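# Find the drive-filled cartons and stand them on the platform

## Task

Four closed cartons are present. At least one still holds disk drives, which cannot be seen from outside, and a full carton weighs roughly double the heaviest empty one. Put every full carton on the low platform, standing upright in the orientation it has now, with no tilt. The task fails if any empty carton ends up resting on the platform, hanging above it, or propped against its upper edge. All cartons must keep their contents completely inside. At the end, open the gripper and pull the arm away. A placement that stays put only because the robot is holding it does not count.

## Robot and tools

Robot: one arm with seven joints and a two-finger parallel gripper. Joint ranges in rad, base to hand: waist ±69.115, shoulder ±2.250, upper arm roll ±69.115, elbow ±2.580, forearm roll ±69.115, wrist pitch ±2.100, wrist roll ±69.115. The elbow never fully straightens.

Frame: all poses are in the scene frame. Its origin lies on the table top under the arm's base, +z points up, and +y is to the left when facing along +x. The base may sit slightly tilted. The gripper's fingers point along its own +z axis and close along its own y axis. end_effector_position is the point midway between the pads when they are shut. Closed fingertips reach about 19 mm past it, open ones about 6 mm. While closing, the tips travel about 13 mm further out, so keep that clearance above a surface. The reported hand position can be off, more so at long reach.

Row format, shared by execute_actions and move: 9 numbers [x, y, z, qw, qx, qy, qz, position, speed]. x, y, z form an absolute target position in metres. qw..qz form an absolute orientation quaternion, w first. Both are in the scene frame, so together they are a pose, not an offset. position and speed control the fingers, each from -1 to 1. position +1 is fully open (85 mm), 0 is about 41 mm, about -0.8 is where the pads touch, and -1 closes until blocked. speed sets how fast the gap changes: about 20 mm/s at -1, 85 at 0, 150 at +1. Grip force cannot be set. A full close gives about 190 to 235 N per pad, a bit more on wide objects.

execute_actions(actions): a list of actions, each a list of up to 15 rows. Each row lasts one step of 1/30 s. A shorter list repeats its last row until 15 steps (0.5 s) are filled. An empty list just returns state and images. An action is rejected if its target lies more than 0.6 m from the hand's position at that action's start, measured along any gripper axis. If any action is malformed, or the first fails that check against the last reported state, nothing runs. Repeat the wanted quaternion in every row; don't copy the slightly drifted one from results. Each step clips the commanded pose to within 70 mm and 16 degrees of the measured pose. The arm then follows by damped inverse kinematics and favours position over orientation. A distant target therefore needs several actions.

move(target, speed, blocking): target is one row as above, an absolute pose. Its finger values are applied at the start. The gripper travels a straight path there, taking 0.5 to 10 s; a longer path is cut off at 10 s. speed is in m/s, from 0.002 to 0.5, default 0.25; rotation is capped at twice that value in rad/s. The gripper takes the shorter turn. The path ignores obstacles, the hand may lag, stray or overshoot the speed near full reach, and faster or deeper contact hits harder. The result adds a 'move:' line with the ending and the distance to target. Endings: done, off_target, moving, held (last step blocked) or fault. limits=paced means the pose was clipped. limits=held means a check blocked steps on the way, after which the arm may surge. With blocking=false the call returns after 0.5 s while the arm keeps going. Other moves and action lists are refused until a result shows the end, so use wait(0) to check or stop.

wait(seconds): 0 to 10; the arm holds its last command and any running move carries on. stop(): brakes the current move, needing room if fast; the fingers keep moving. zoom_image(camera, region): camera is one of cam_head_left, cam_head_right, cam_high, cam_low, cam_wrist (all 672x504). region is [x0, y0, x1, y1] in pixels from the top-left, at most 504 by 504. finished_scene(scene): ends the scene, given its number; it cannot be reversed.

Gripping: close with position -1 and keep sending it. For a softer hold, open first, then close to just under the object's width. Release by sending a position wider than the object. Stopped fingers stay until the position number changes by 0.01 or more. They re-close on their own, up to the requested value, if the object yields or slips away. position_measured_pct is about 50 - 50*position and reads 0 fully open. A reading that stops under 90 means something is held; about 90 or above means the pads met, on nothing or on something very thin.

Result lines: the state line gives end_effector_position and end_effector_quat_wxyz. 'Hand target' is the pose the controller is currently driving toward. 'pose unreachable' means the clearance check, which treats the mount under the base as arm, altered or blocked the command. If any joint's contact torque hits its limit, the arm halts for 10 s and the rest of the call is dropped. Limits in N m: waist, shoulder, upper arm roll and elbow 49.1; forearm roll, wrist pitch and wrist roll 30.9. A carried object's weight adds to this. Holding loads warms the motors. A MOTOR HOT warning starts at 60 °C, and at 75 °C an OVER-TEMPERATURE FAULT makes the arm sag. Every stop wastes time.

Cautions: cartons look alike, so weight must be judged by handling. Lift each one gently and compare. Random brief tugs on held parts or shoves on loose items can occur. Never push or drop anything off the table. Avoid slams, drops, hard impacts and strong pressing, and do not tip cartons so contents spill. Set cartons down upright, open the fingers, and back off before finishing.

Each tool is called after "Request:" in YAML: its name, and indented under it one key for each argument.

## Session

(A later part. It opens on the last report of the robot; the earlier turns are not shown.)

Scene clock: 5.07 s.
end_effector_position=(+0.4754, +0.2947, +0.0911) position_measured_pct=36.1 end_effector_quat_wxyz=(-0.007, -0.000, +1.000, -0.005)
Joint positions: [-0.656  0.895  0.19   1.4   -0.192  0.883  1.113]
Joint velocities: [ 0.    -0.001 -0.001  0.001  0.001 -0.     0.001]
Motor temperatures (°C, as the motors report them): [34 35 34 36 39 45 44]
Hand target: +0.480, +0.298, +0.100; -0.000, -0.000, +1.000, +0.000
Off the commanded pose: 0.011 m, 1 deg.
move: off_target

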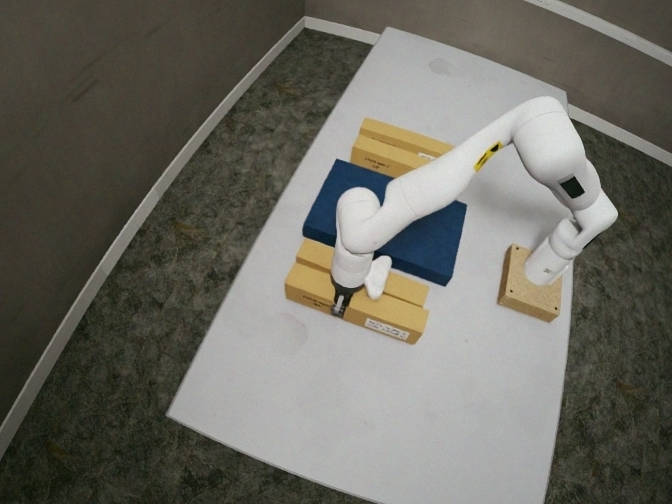

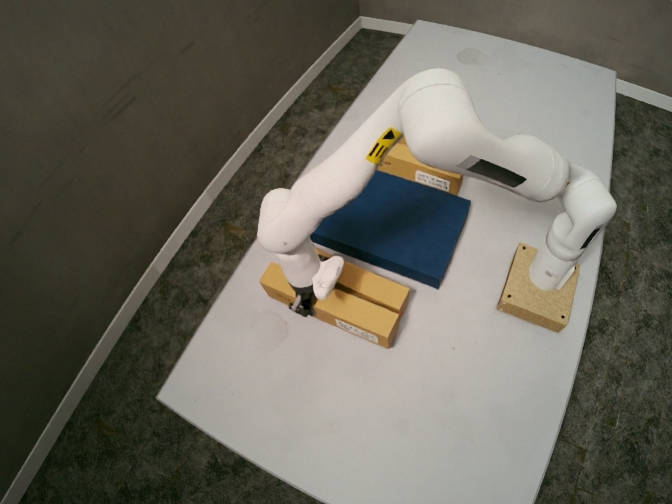

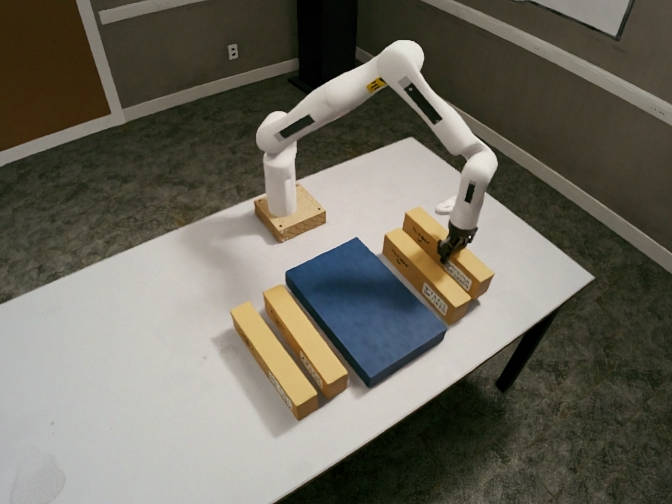

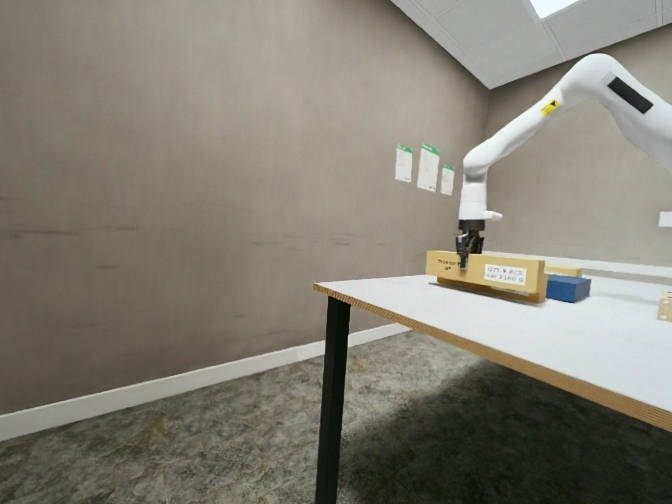

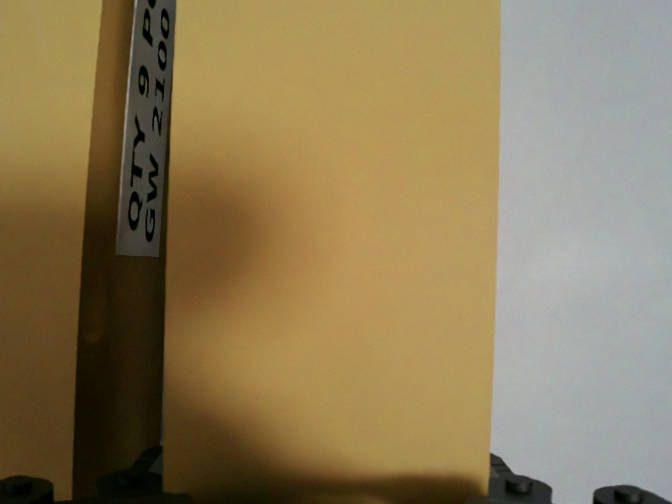

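Request:
move:
  target: [0.48,0.298,0.16,0,0,1,0,-1,0]
  speed: 0.1

Request:
move:
  target: [0.46,-0.08,0.16,0,0,1,0,-1,0]
  speed: 0.15

Request:
move:
  target: [0.46,-0.08,0.105,0,0,1,0,-1,0]
  speed: 0.05

Request:
execute_actions:
  actions:
    - [[0.46,-0.08,0.11,0,0,1,0,1,0]]
    - [[0.46,-0.08,0.17,0,0,1,0,1,0]]
    - [[0.46,-0.08,0.2,0,0,1,0,1,0]]

Request:
move:
  target: [0.48,0.208,0.2,0,0,1,0,1,0]

Scene clock: 6.30 s.
end_effector_position=(+0.4758, +0.2952, +0.1509) position_measured_pct=36.1 end_effector_quat_wxyz=(-0.007, -0.000, +1.000, -0.005)
Joint positions: [-0.664  0.809  0.207  1.355 -0.176  1.013  1.101]
Joint velocities: [-0.001  0.001 -0.001  0.001  0.001 -0.    -0.   ]
Motor temperatures (°C, as the motors report them): [34 35 34 36 39 45 44]
Hand target: +0.480, +0.298, +0.160; -0.000, -0.000, +1.000, +0.000
Off the commanded pose: 0.010 m, 1 deg.
move: off_target

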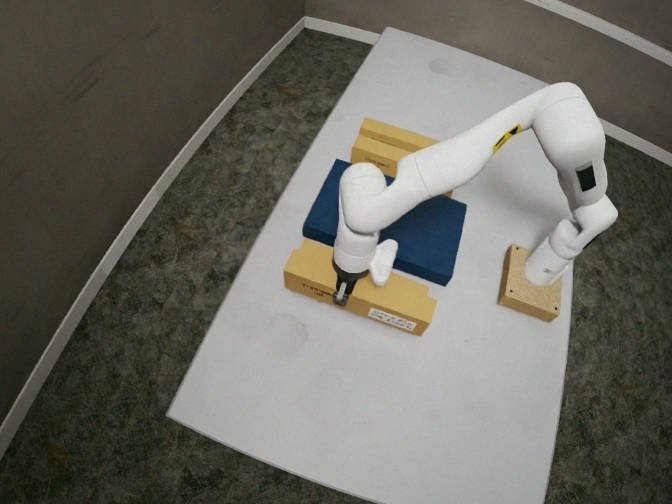

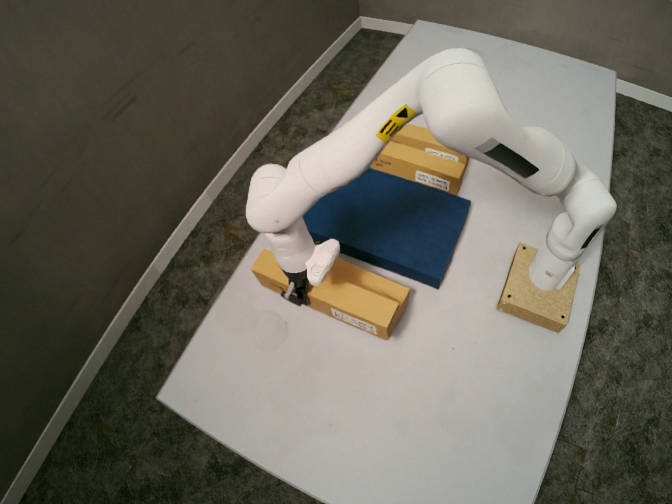

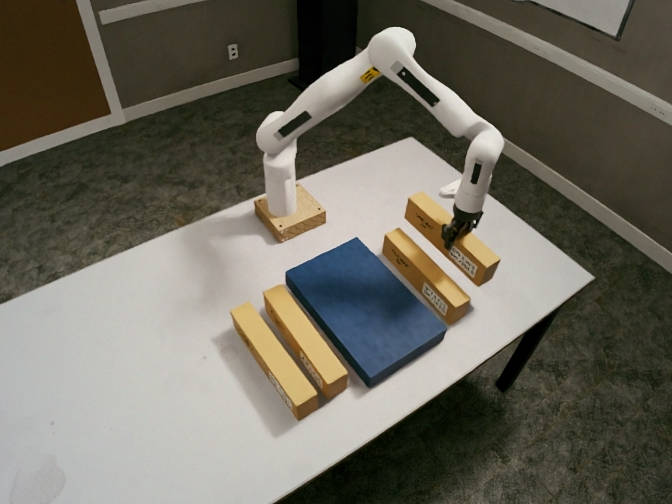

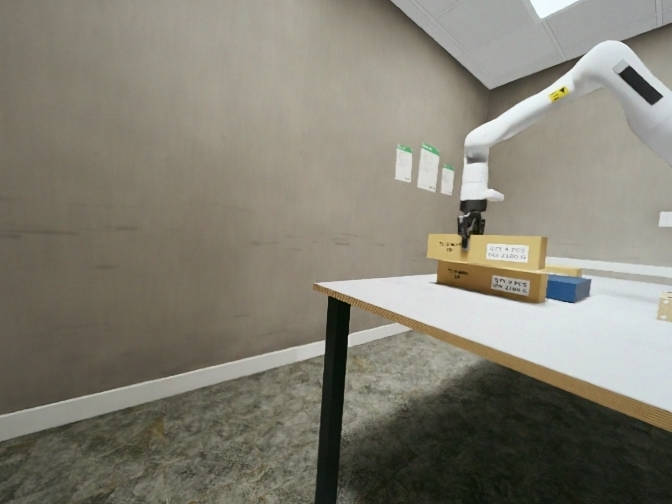

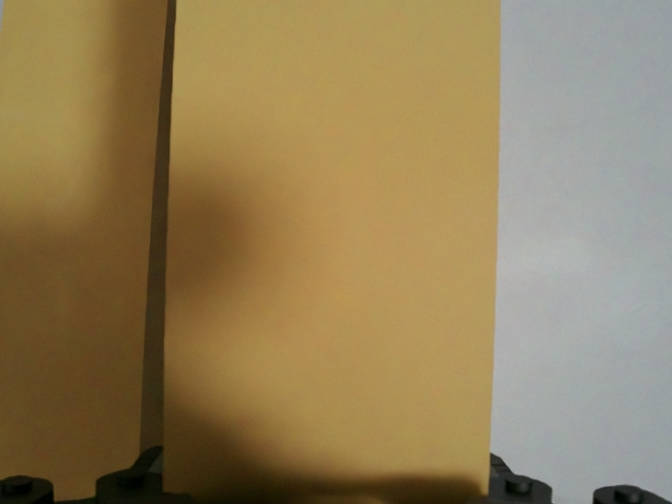

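Scene clock: 9.13 s.
end_effector_position=(+0.4579, -0.0799, +0.1536) position_measured_pct=36.1 end_effector_quat_wxyz=(-0.006, -0.000, +1.000, -0.001)
Joint positions: [ 0.031  0.625  0.202  1.734 -0.157  0.811  1.83 ]
Joint velocities: [ 0.004  0.002  0.003  0.    -0.001 -0.     0.004]
Motor temperatures (°C, as the motors report them): [34 35 34 36 39 45 44]
Hand target: +0.462, -0.081, +0.160; +0.001, +0.000, +1.000, -0.002
Off the commanded pose: 0.007 m, 1 deg.
move: off_target

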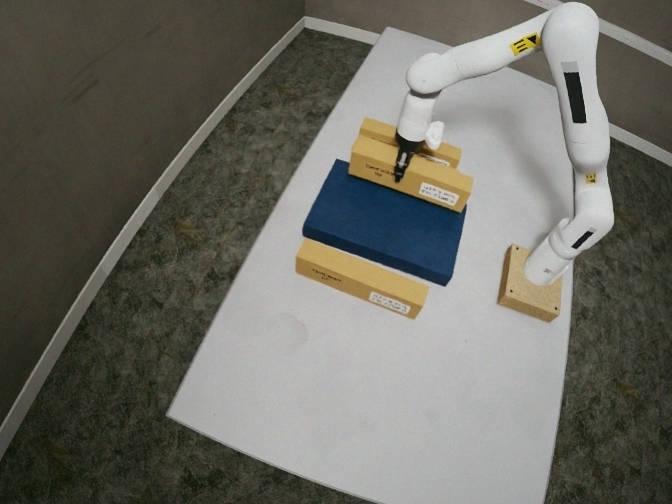

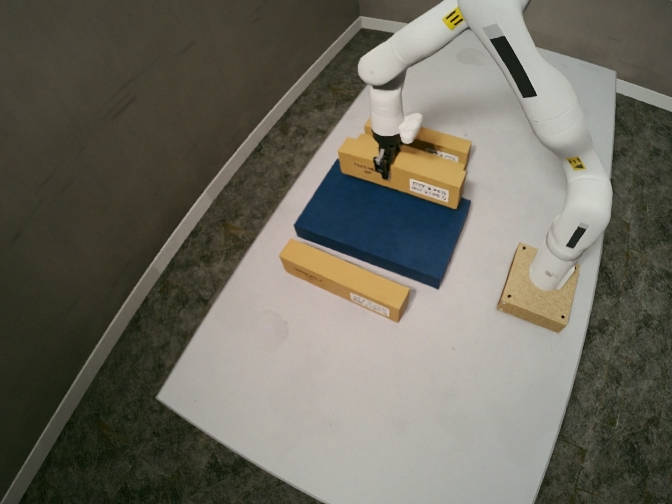

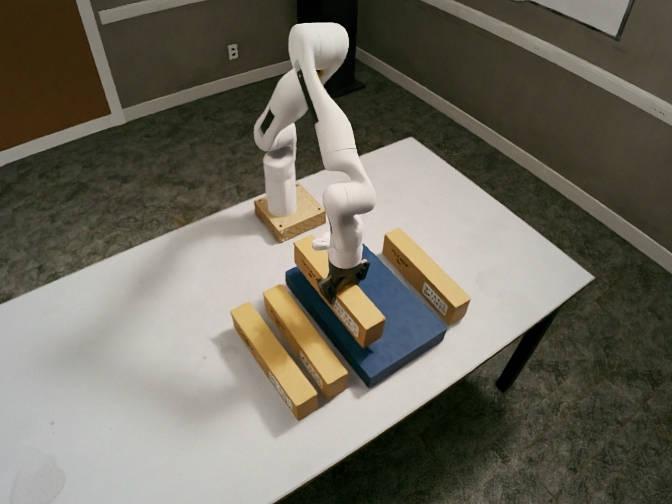

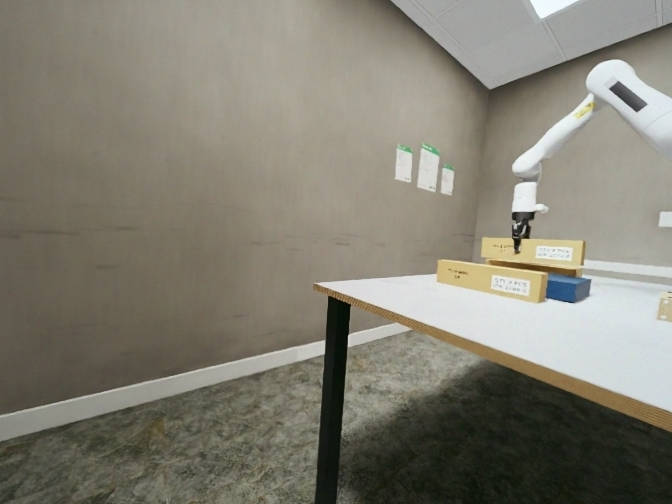

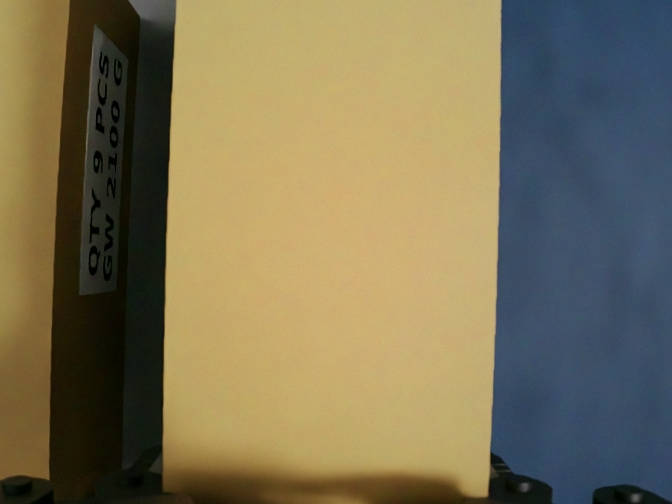

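Scene clock: 10.33 s.
end_effector_position=(+0.4566, -0.0798, +0.1121) position_measured_pct=36.1 end_effector_quat_wxyz=(-0.001, +0.000, +1.000, +0.001)
Joint positions: [ 0.051  0.692  0.177  1.781 -0.182  0.688  1.853]
Joint velocities: [ 0.002 -0.001 -0.001  0.001 -0.001 -0.001 -0.001]
Motor temperatures (°C, as the motors report them): [34 35 34 36 39 45 44]
Hand target: +0.460, -0.080, +0.105; -0.000, +0.000, +1.000, -0.000
Off the commanded pose: 0.008 m, 0 deg.
move: off_target

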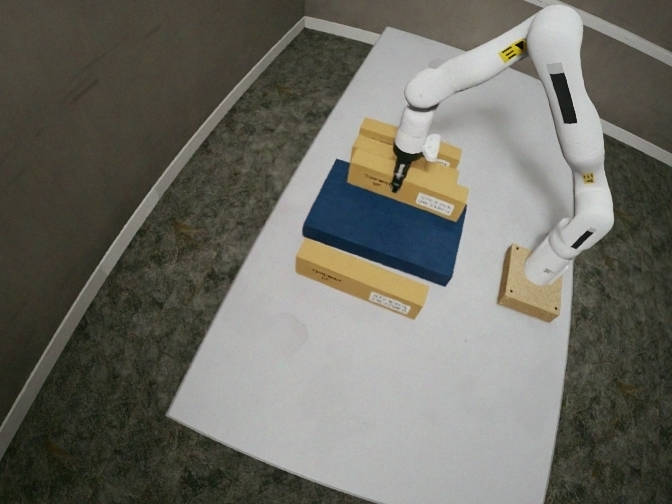

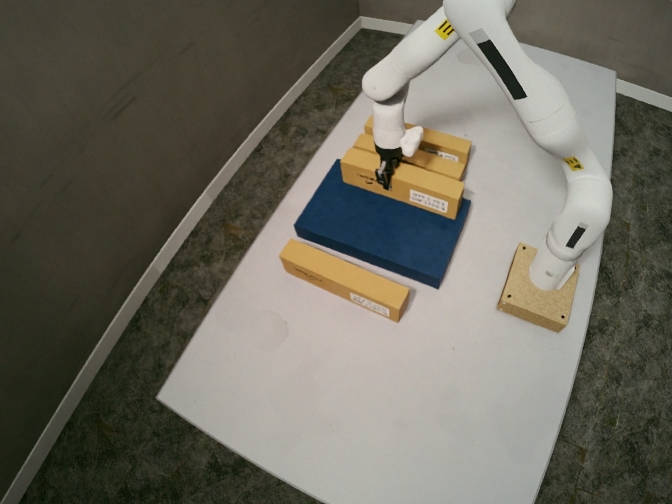

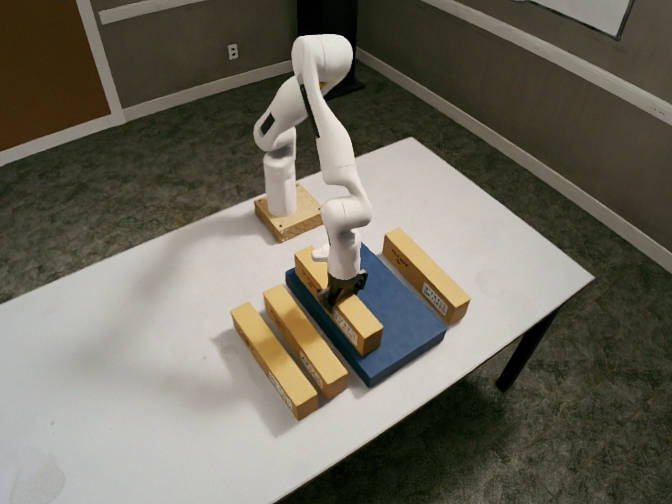

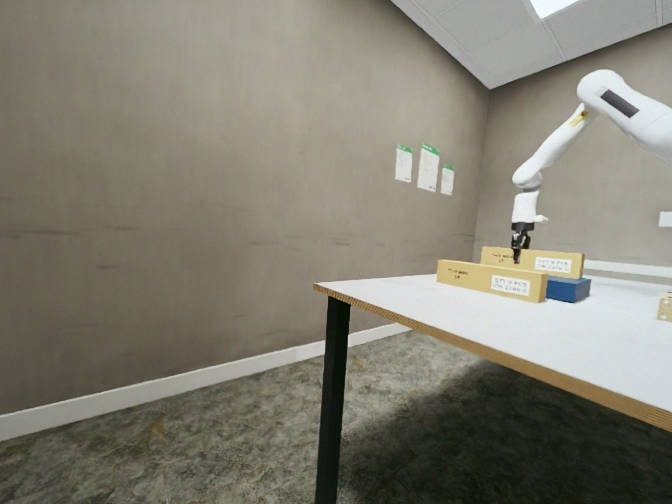

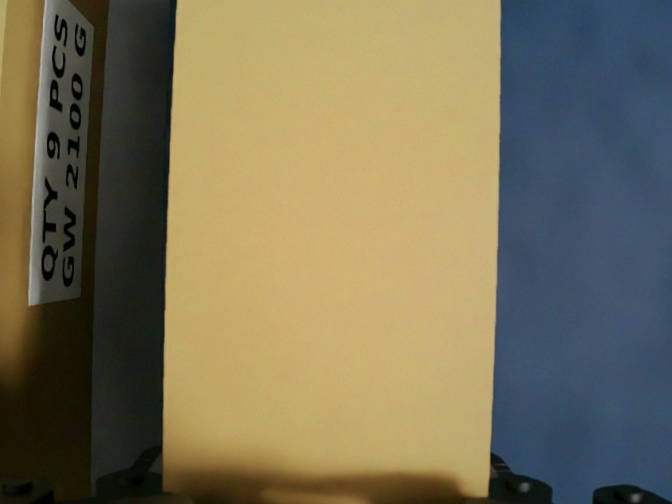

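Scene clock: 11.83 s.
end_effector_position=(+0.4599, -0.0800, +0.1999) position_measured_pct=0.0 end_effector_quat_wxyz=(-0.000, -0.000, +1.000, +0.000)
Joint positions: [ 0.023  0.549  0.215  1.687 -0.142  0.922  1.818]
Joint velocities: [ 0.001 -0.002  0.001  0.     0.002  0.001 -0.   ]
Motor temperatures (°C, as the motors report them): [34 35 34 36 39 45 44]
Hand target: +0.460, -0.080, +0.200; +0.000, -0.000, +1.000, +0.000
Off the commanded pose: 0.000 m, 0 deg.

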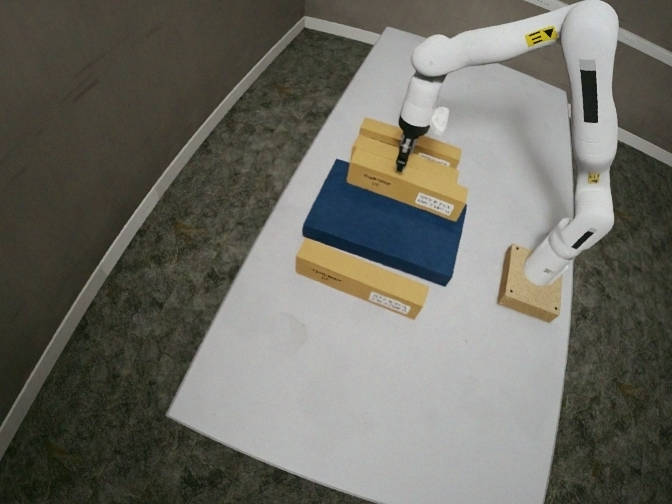

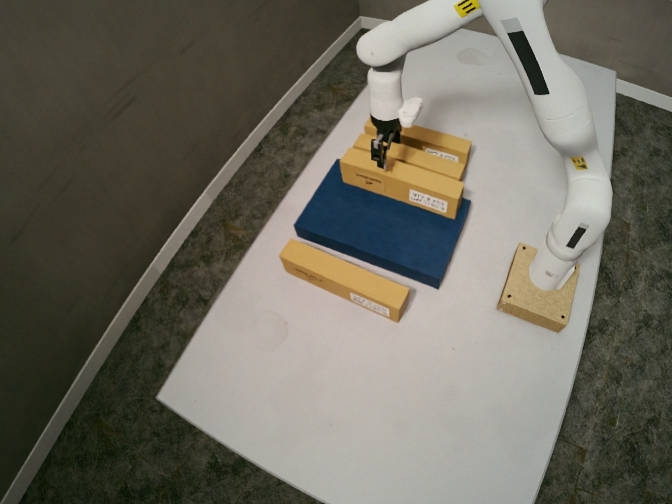

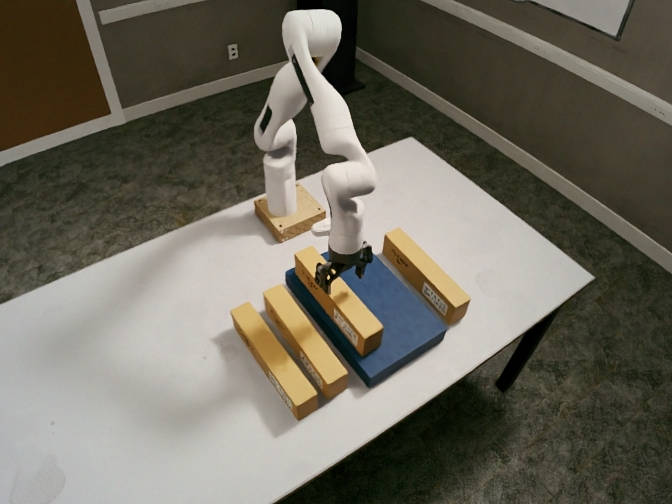

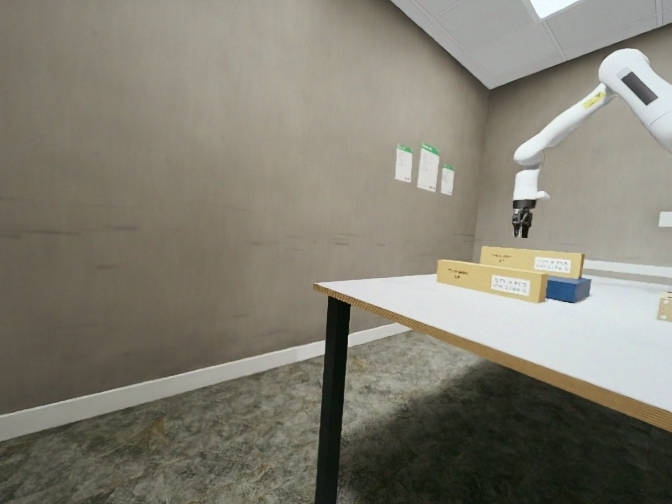

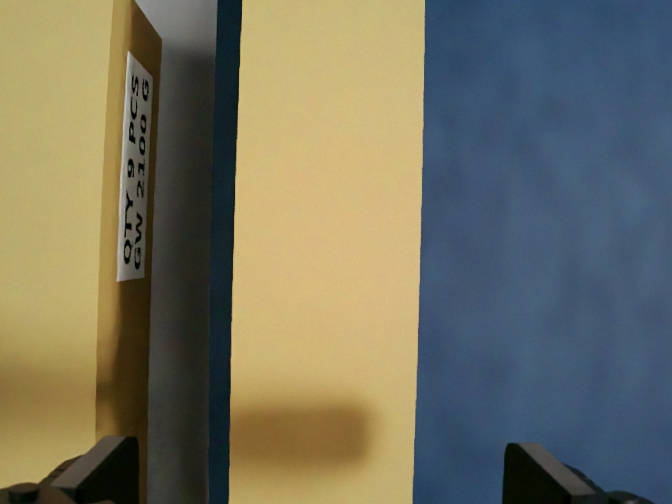

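Scene clock: 13.40 s.
end_effector_position=(+0.4788, +0.2086, +0.2005) position_measured_pct=0.0 end_effector_quat_wxyz=(-0.001, +0.000, +1.000, +0.002)
Joint positions: [-0.518  0.655  0.183  1.478 -0.136  1.021  1.223]
Joint velocities: [-0.005  0.006 -0.004 -0.002  0.003 -0.001 -0.002]
Motor temperatures (°C, as the motors report them): [34 35 34 36 39 45 44]
Hand target: +0.479, +0.209, +0.200; -0.001, -0.000, +1.000, +0.002
Off the commanded pose: 0.001 m, 0 deg.
move: done

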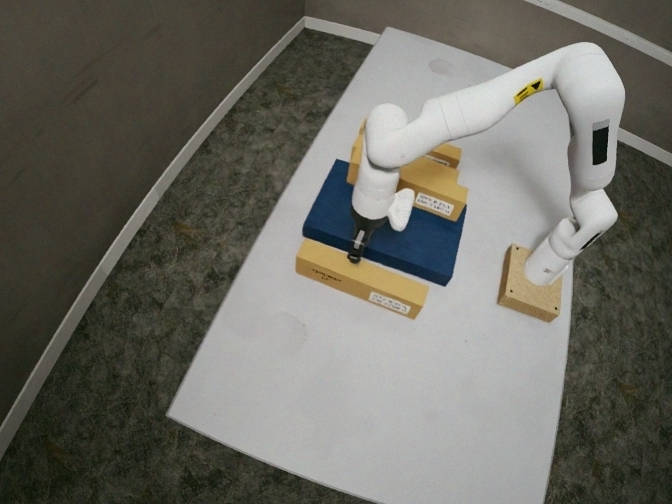

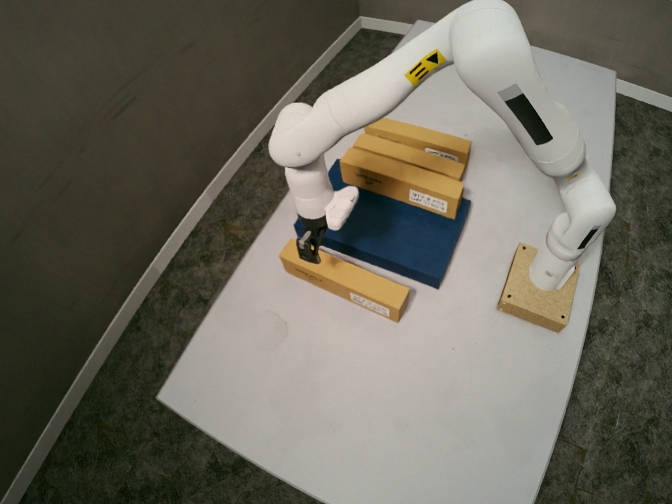

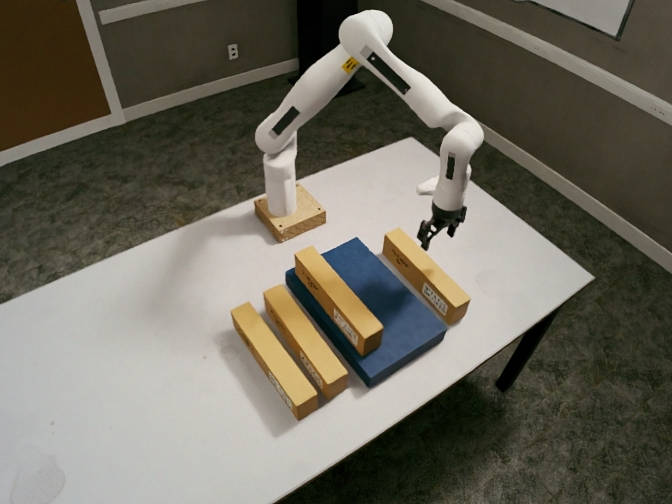

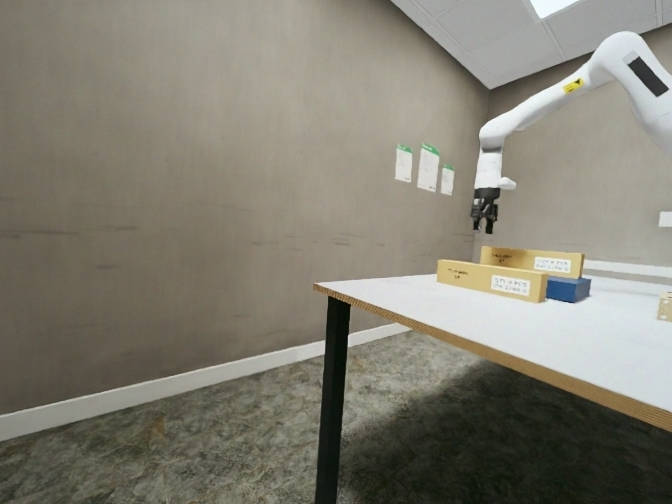

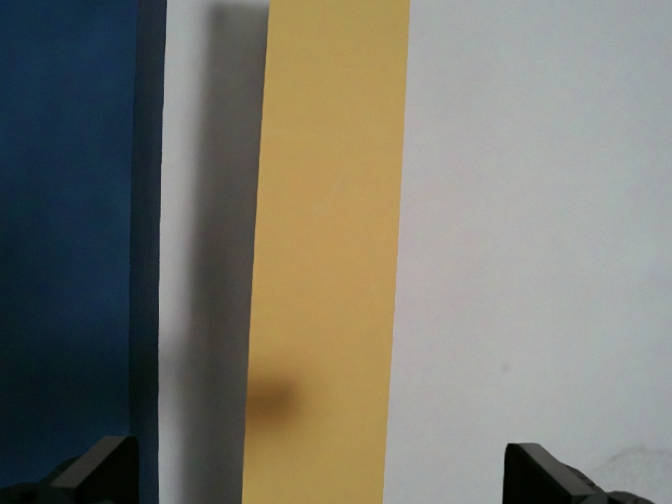

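Request:
move:
  target: [0.48,0.204,0.052,0,0,1,0,1,0]

Request:
execute_actions:
  actions:
    - [[0.48,0.204,0.052,0,0,1,0,-1,0]]
    - [[0.48,0.204,0.052,0,0,1,0,-1,0]]

Request:
move:
  target: [0.48,0.204,0.1,0,0,1,0,-1,0]
  speed: 0.1

Scene clock: 14.53 s.
end_effector_position=(+0.4807, +0.2042, +0.0523) position_measured_pct=0.0 end_effector_quat_wxyz=(+0.001, +0.000, +1.000, -0.000)
Joint positions: [-0.487  0.888  0.142  1.587 -0.176  0.68   1.263]
Joint velocities: [ 0.001  0.008 -0.    -0.    -0.003  0.     0.001]
Motor temperatures (°C, as the motors report them): [34 35 34 36 39 45 44]
Hand target: +0.481, +0.204, +0.052; +0.000, +0.000, +1.000, -0.000
Off the commanded pose: 0.001 m, 0 deg.
move: done

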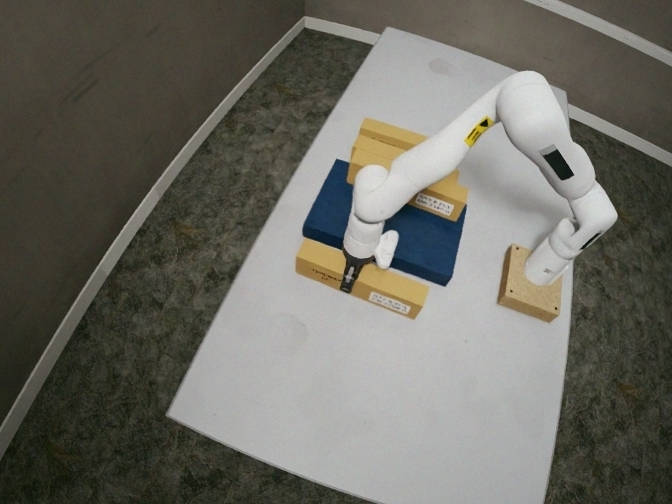

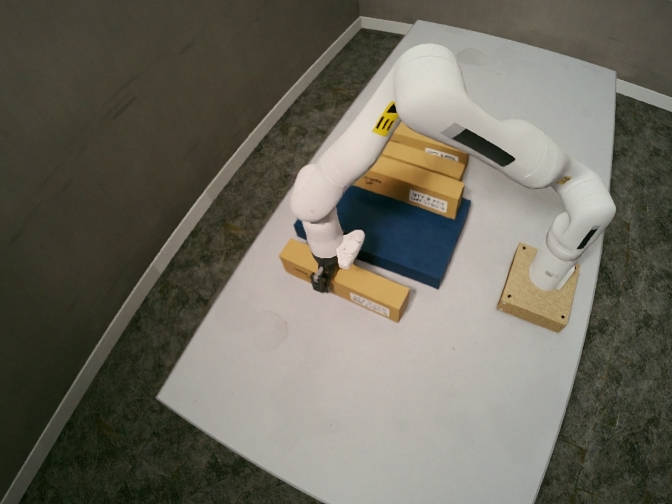

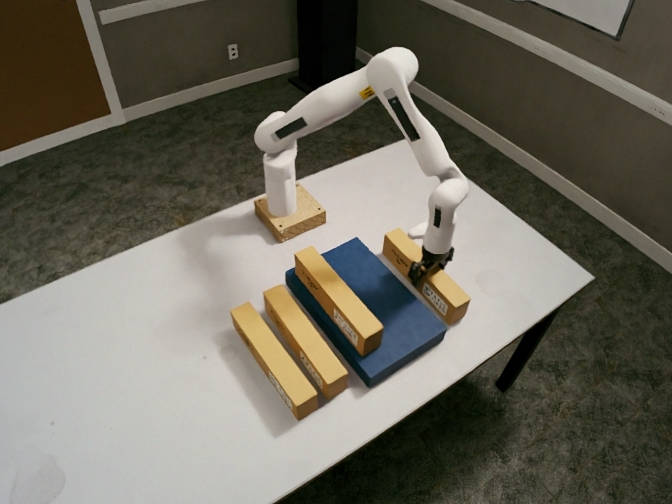

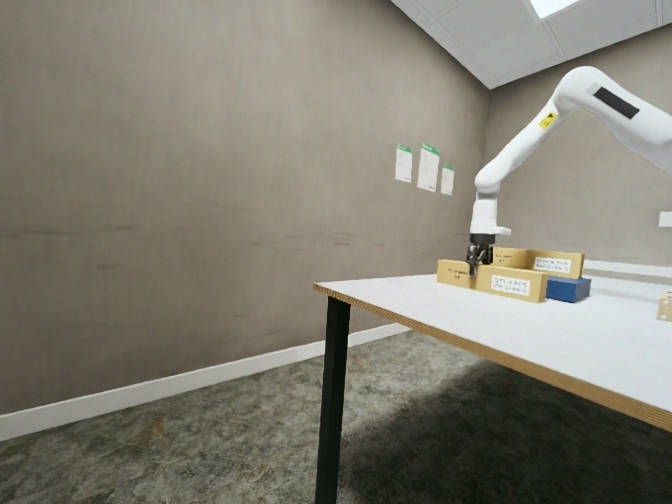

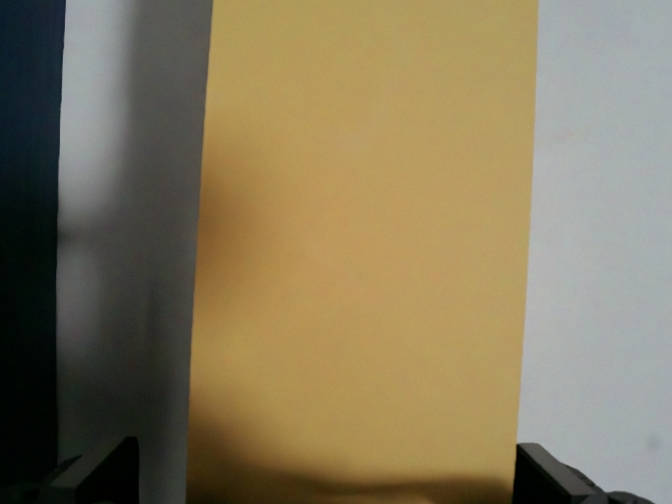

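Scene clock: 15.53 s.
end_effector_position=(+0.4804, +0.2046, +0.0529) position_measured_pct=35.7 end_effector_quat_wxyz=(+0.001, -0.000, +1.000, +0.001)
Joint positions: [-0.487  0.886  0.141  1.588 -0.177  0.679  1.264]
Joint velocities: [ 0.     0.    -0.     0.    -0.001  0.001  0.001]
Motor temperatures (°C, as the motors report them): [34 35 34 36 39 45 44]
Hand target: +0.480, +0.204, +0.052; +0.000, +0.000, +1.000, -0.000
Off the commanded pose: 0.001 m, 0 deg.

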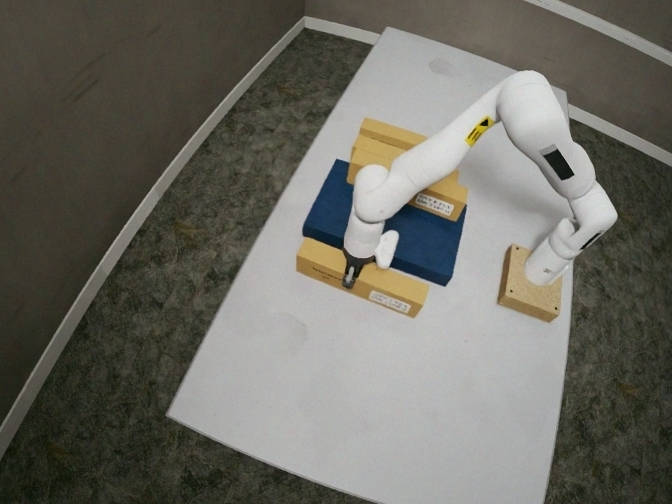

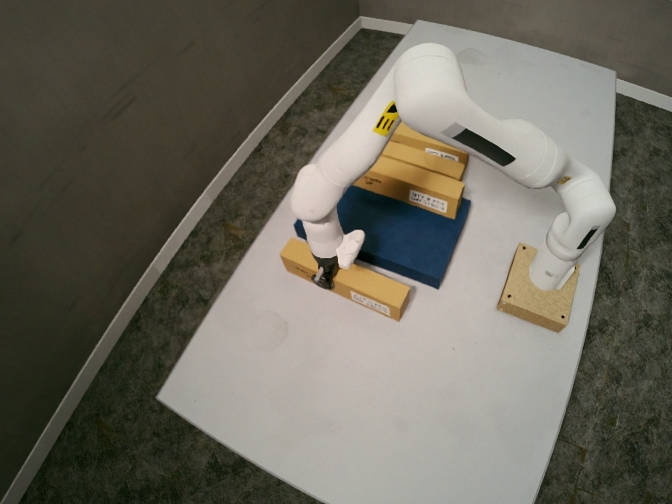

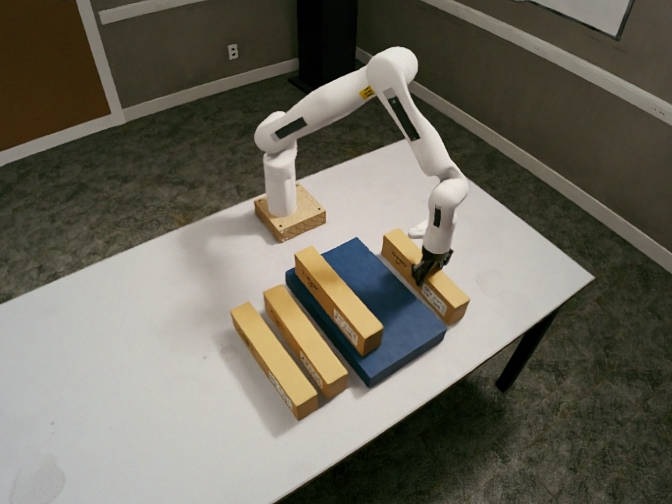

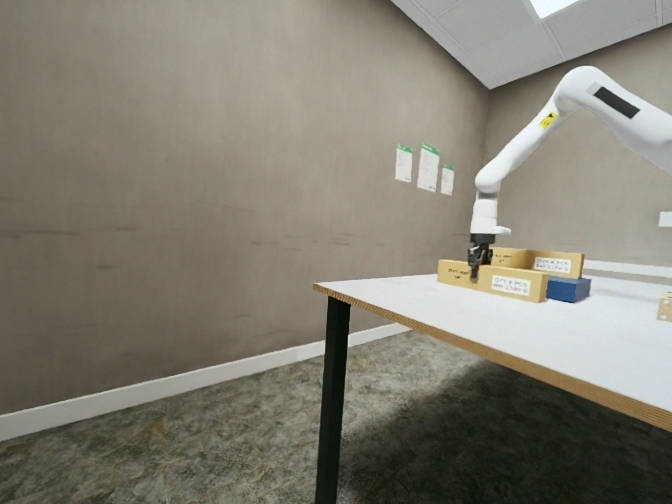

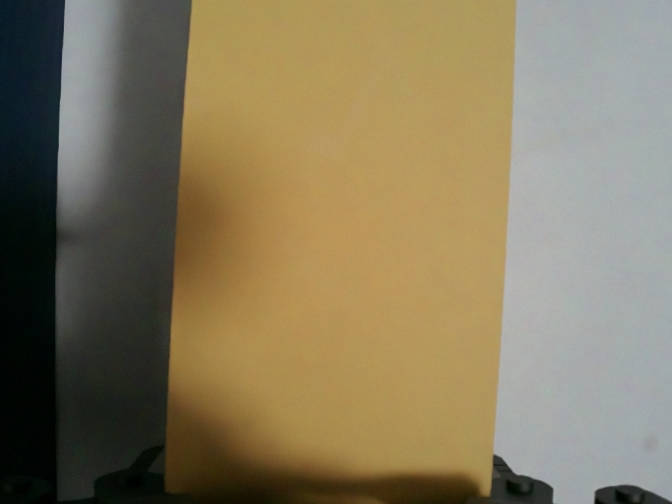

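Scene clock: 16.30 s.
end_effector_position=(+0.4795, +0.2038, +0.0994) position_measured_pct=35.7 end_effector_quat_wxyz=(-0.001, -0.000, +1.000, -0.000)
Joint positions: [-0.497  0.803  0.158  1.573 -0.163  0.78   1.254]
Joint velocities: [-0.    -0.005  0.    -0.    -0.    -0.001 -0.   ]
Motor temperatures (°C, as the motors report them): [34 35 34 36 39 45 44]
Hand target: +0.480, +0.204, +0.100; -0.000, -0.000, +1.000, +0.000
Off the commanded pose: 0.001 m, 0 deg.
move: done

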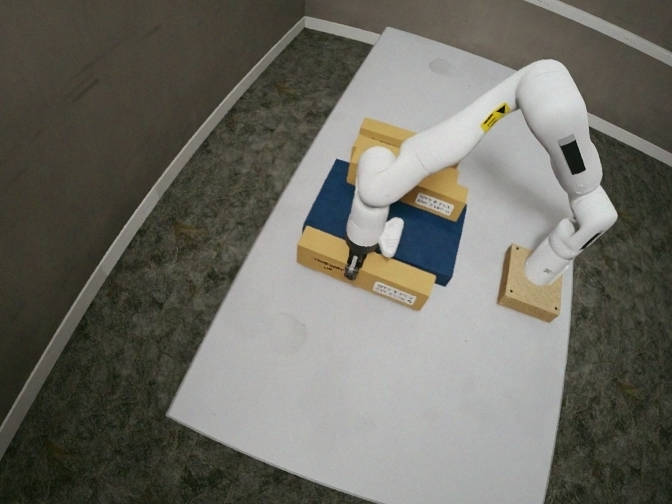

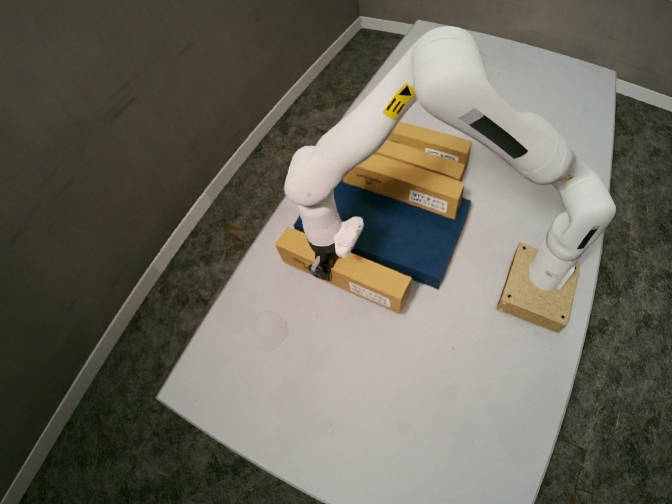

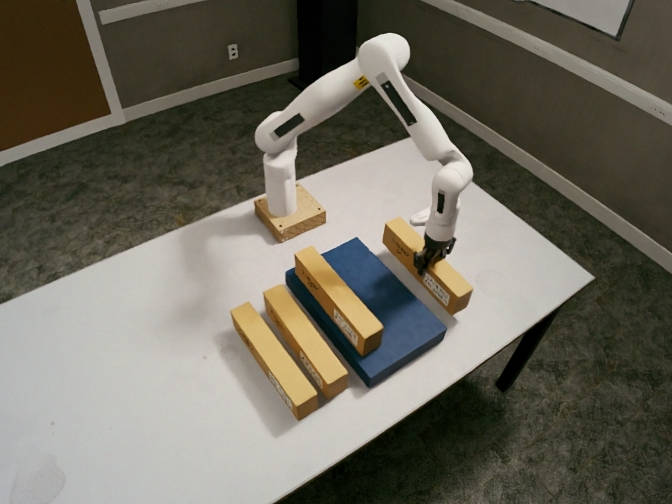

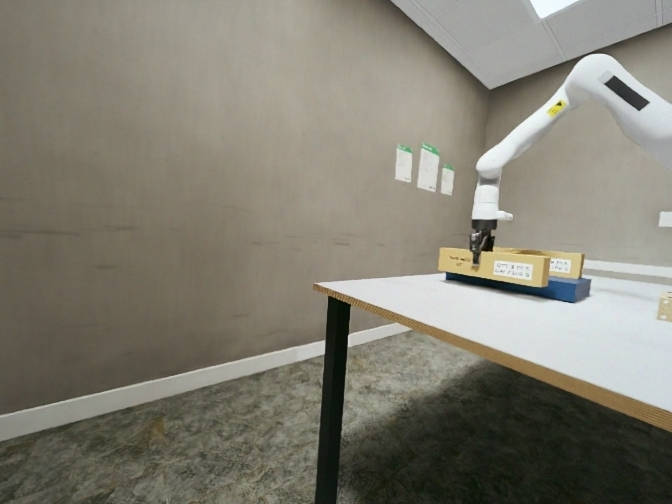

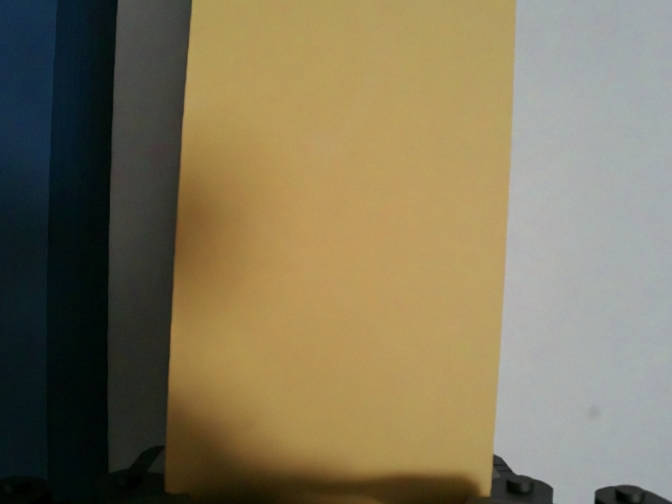

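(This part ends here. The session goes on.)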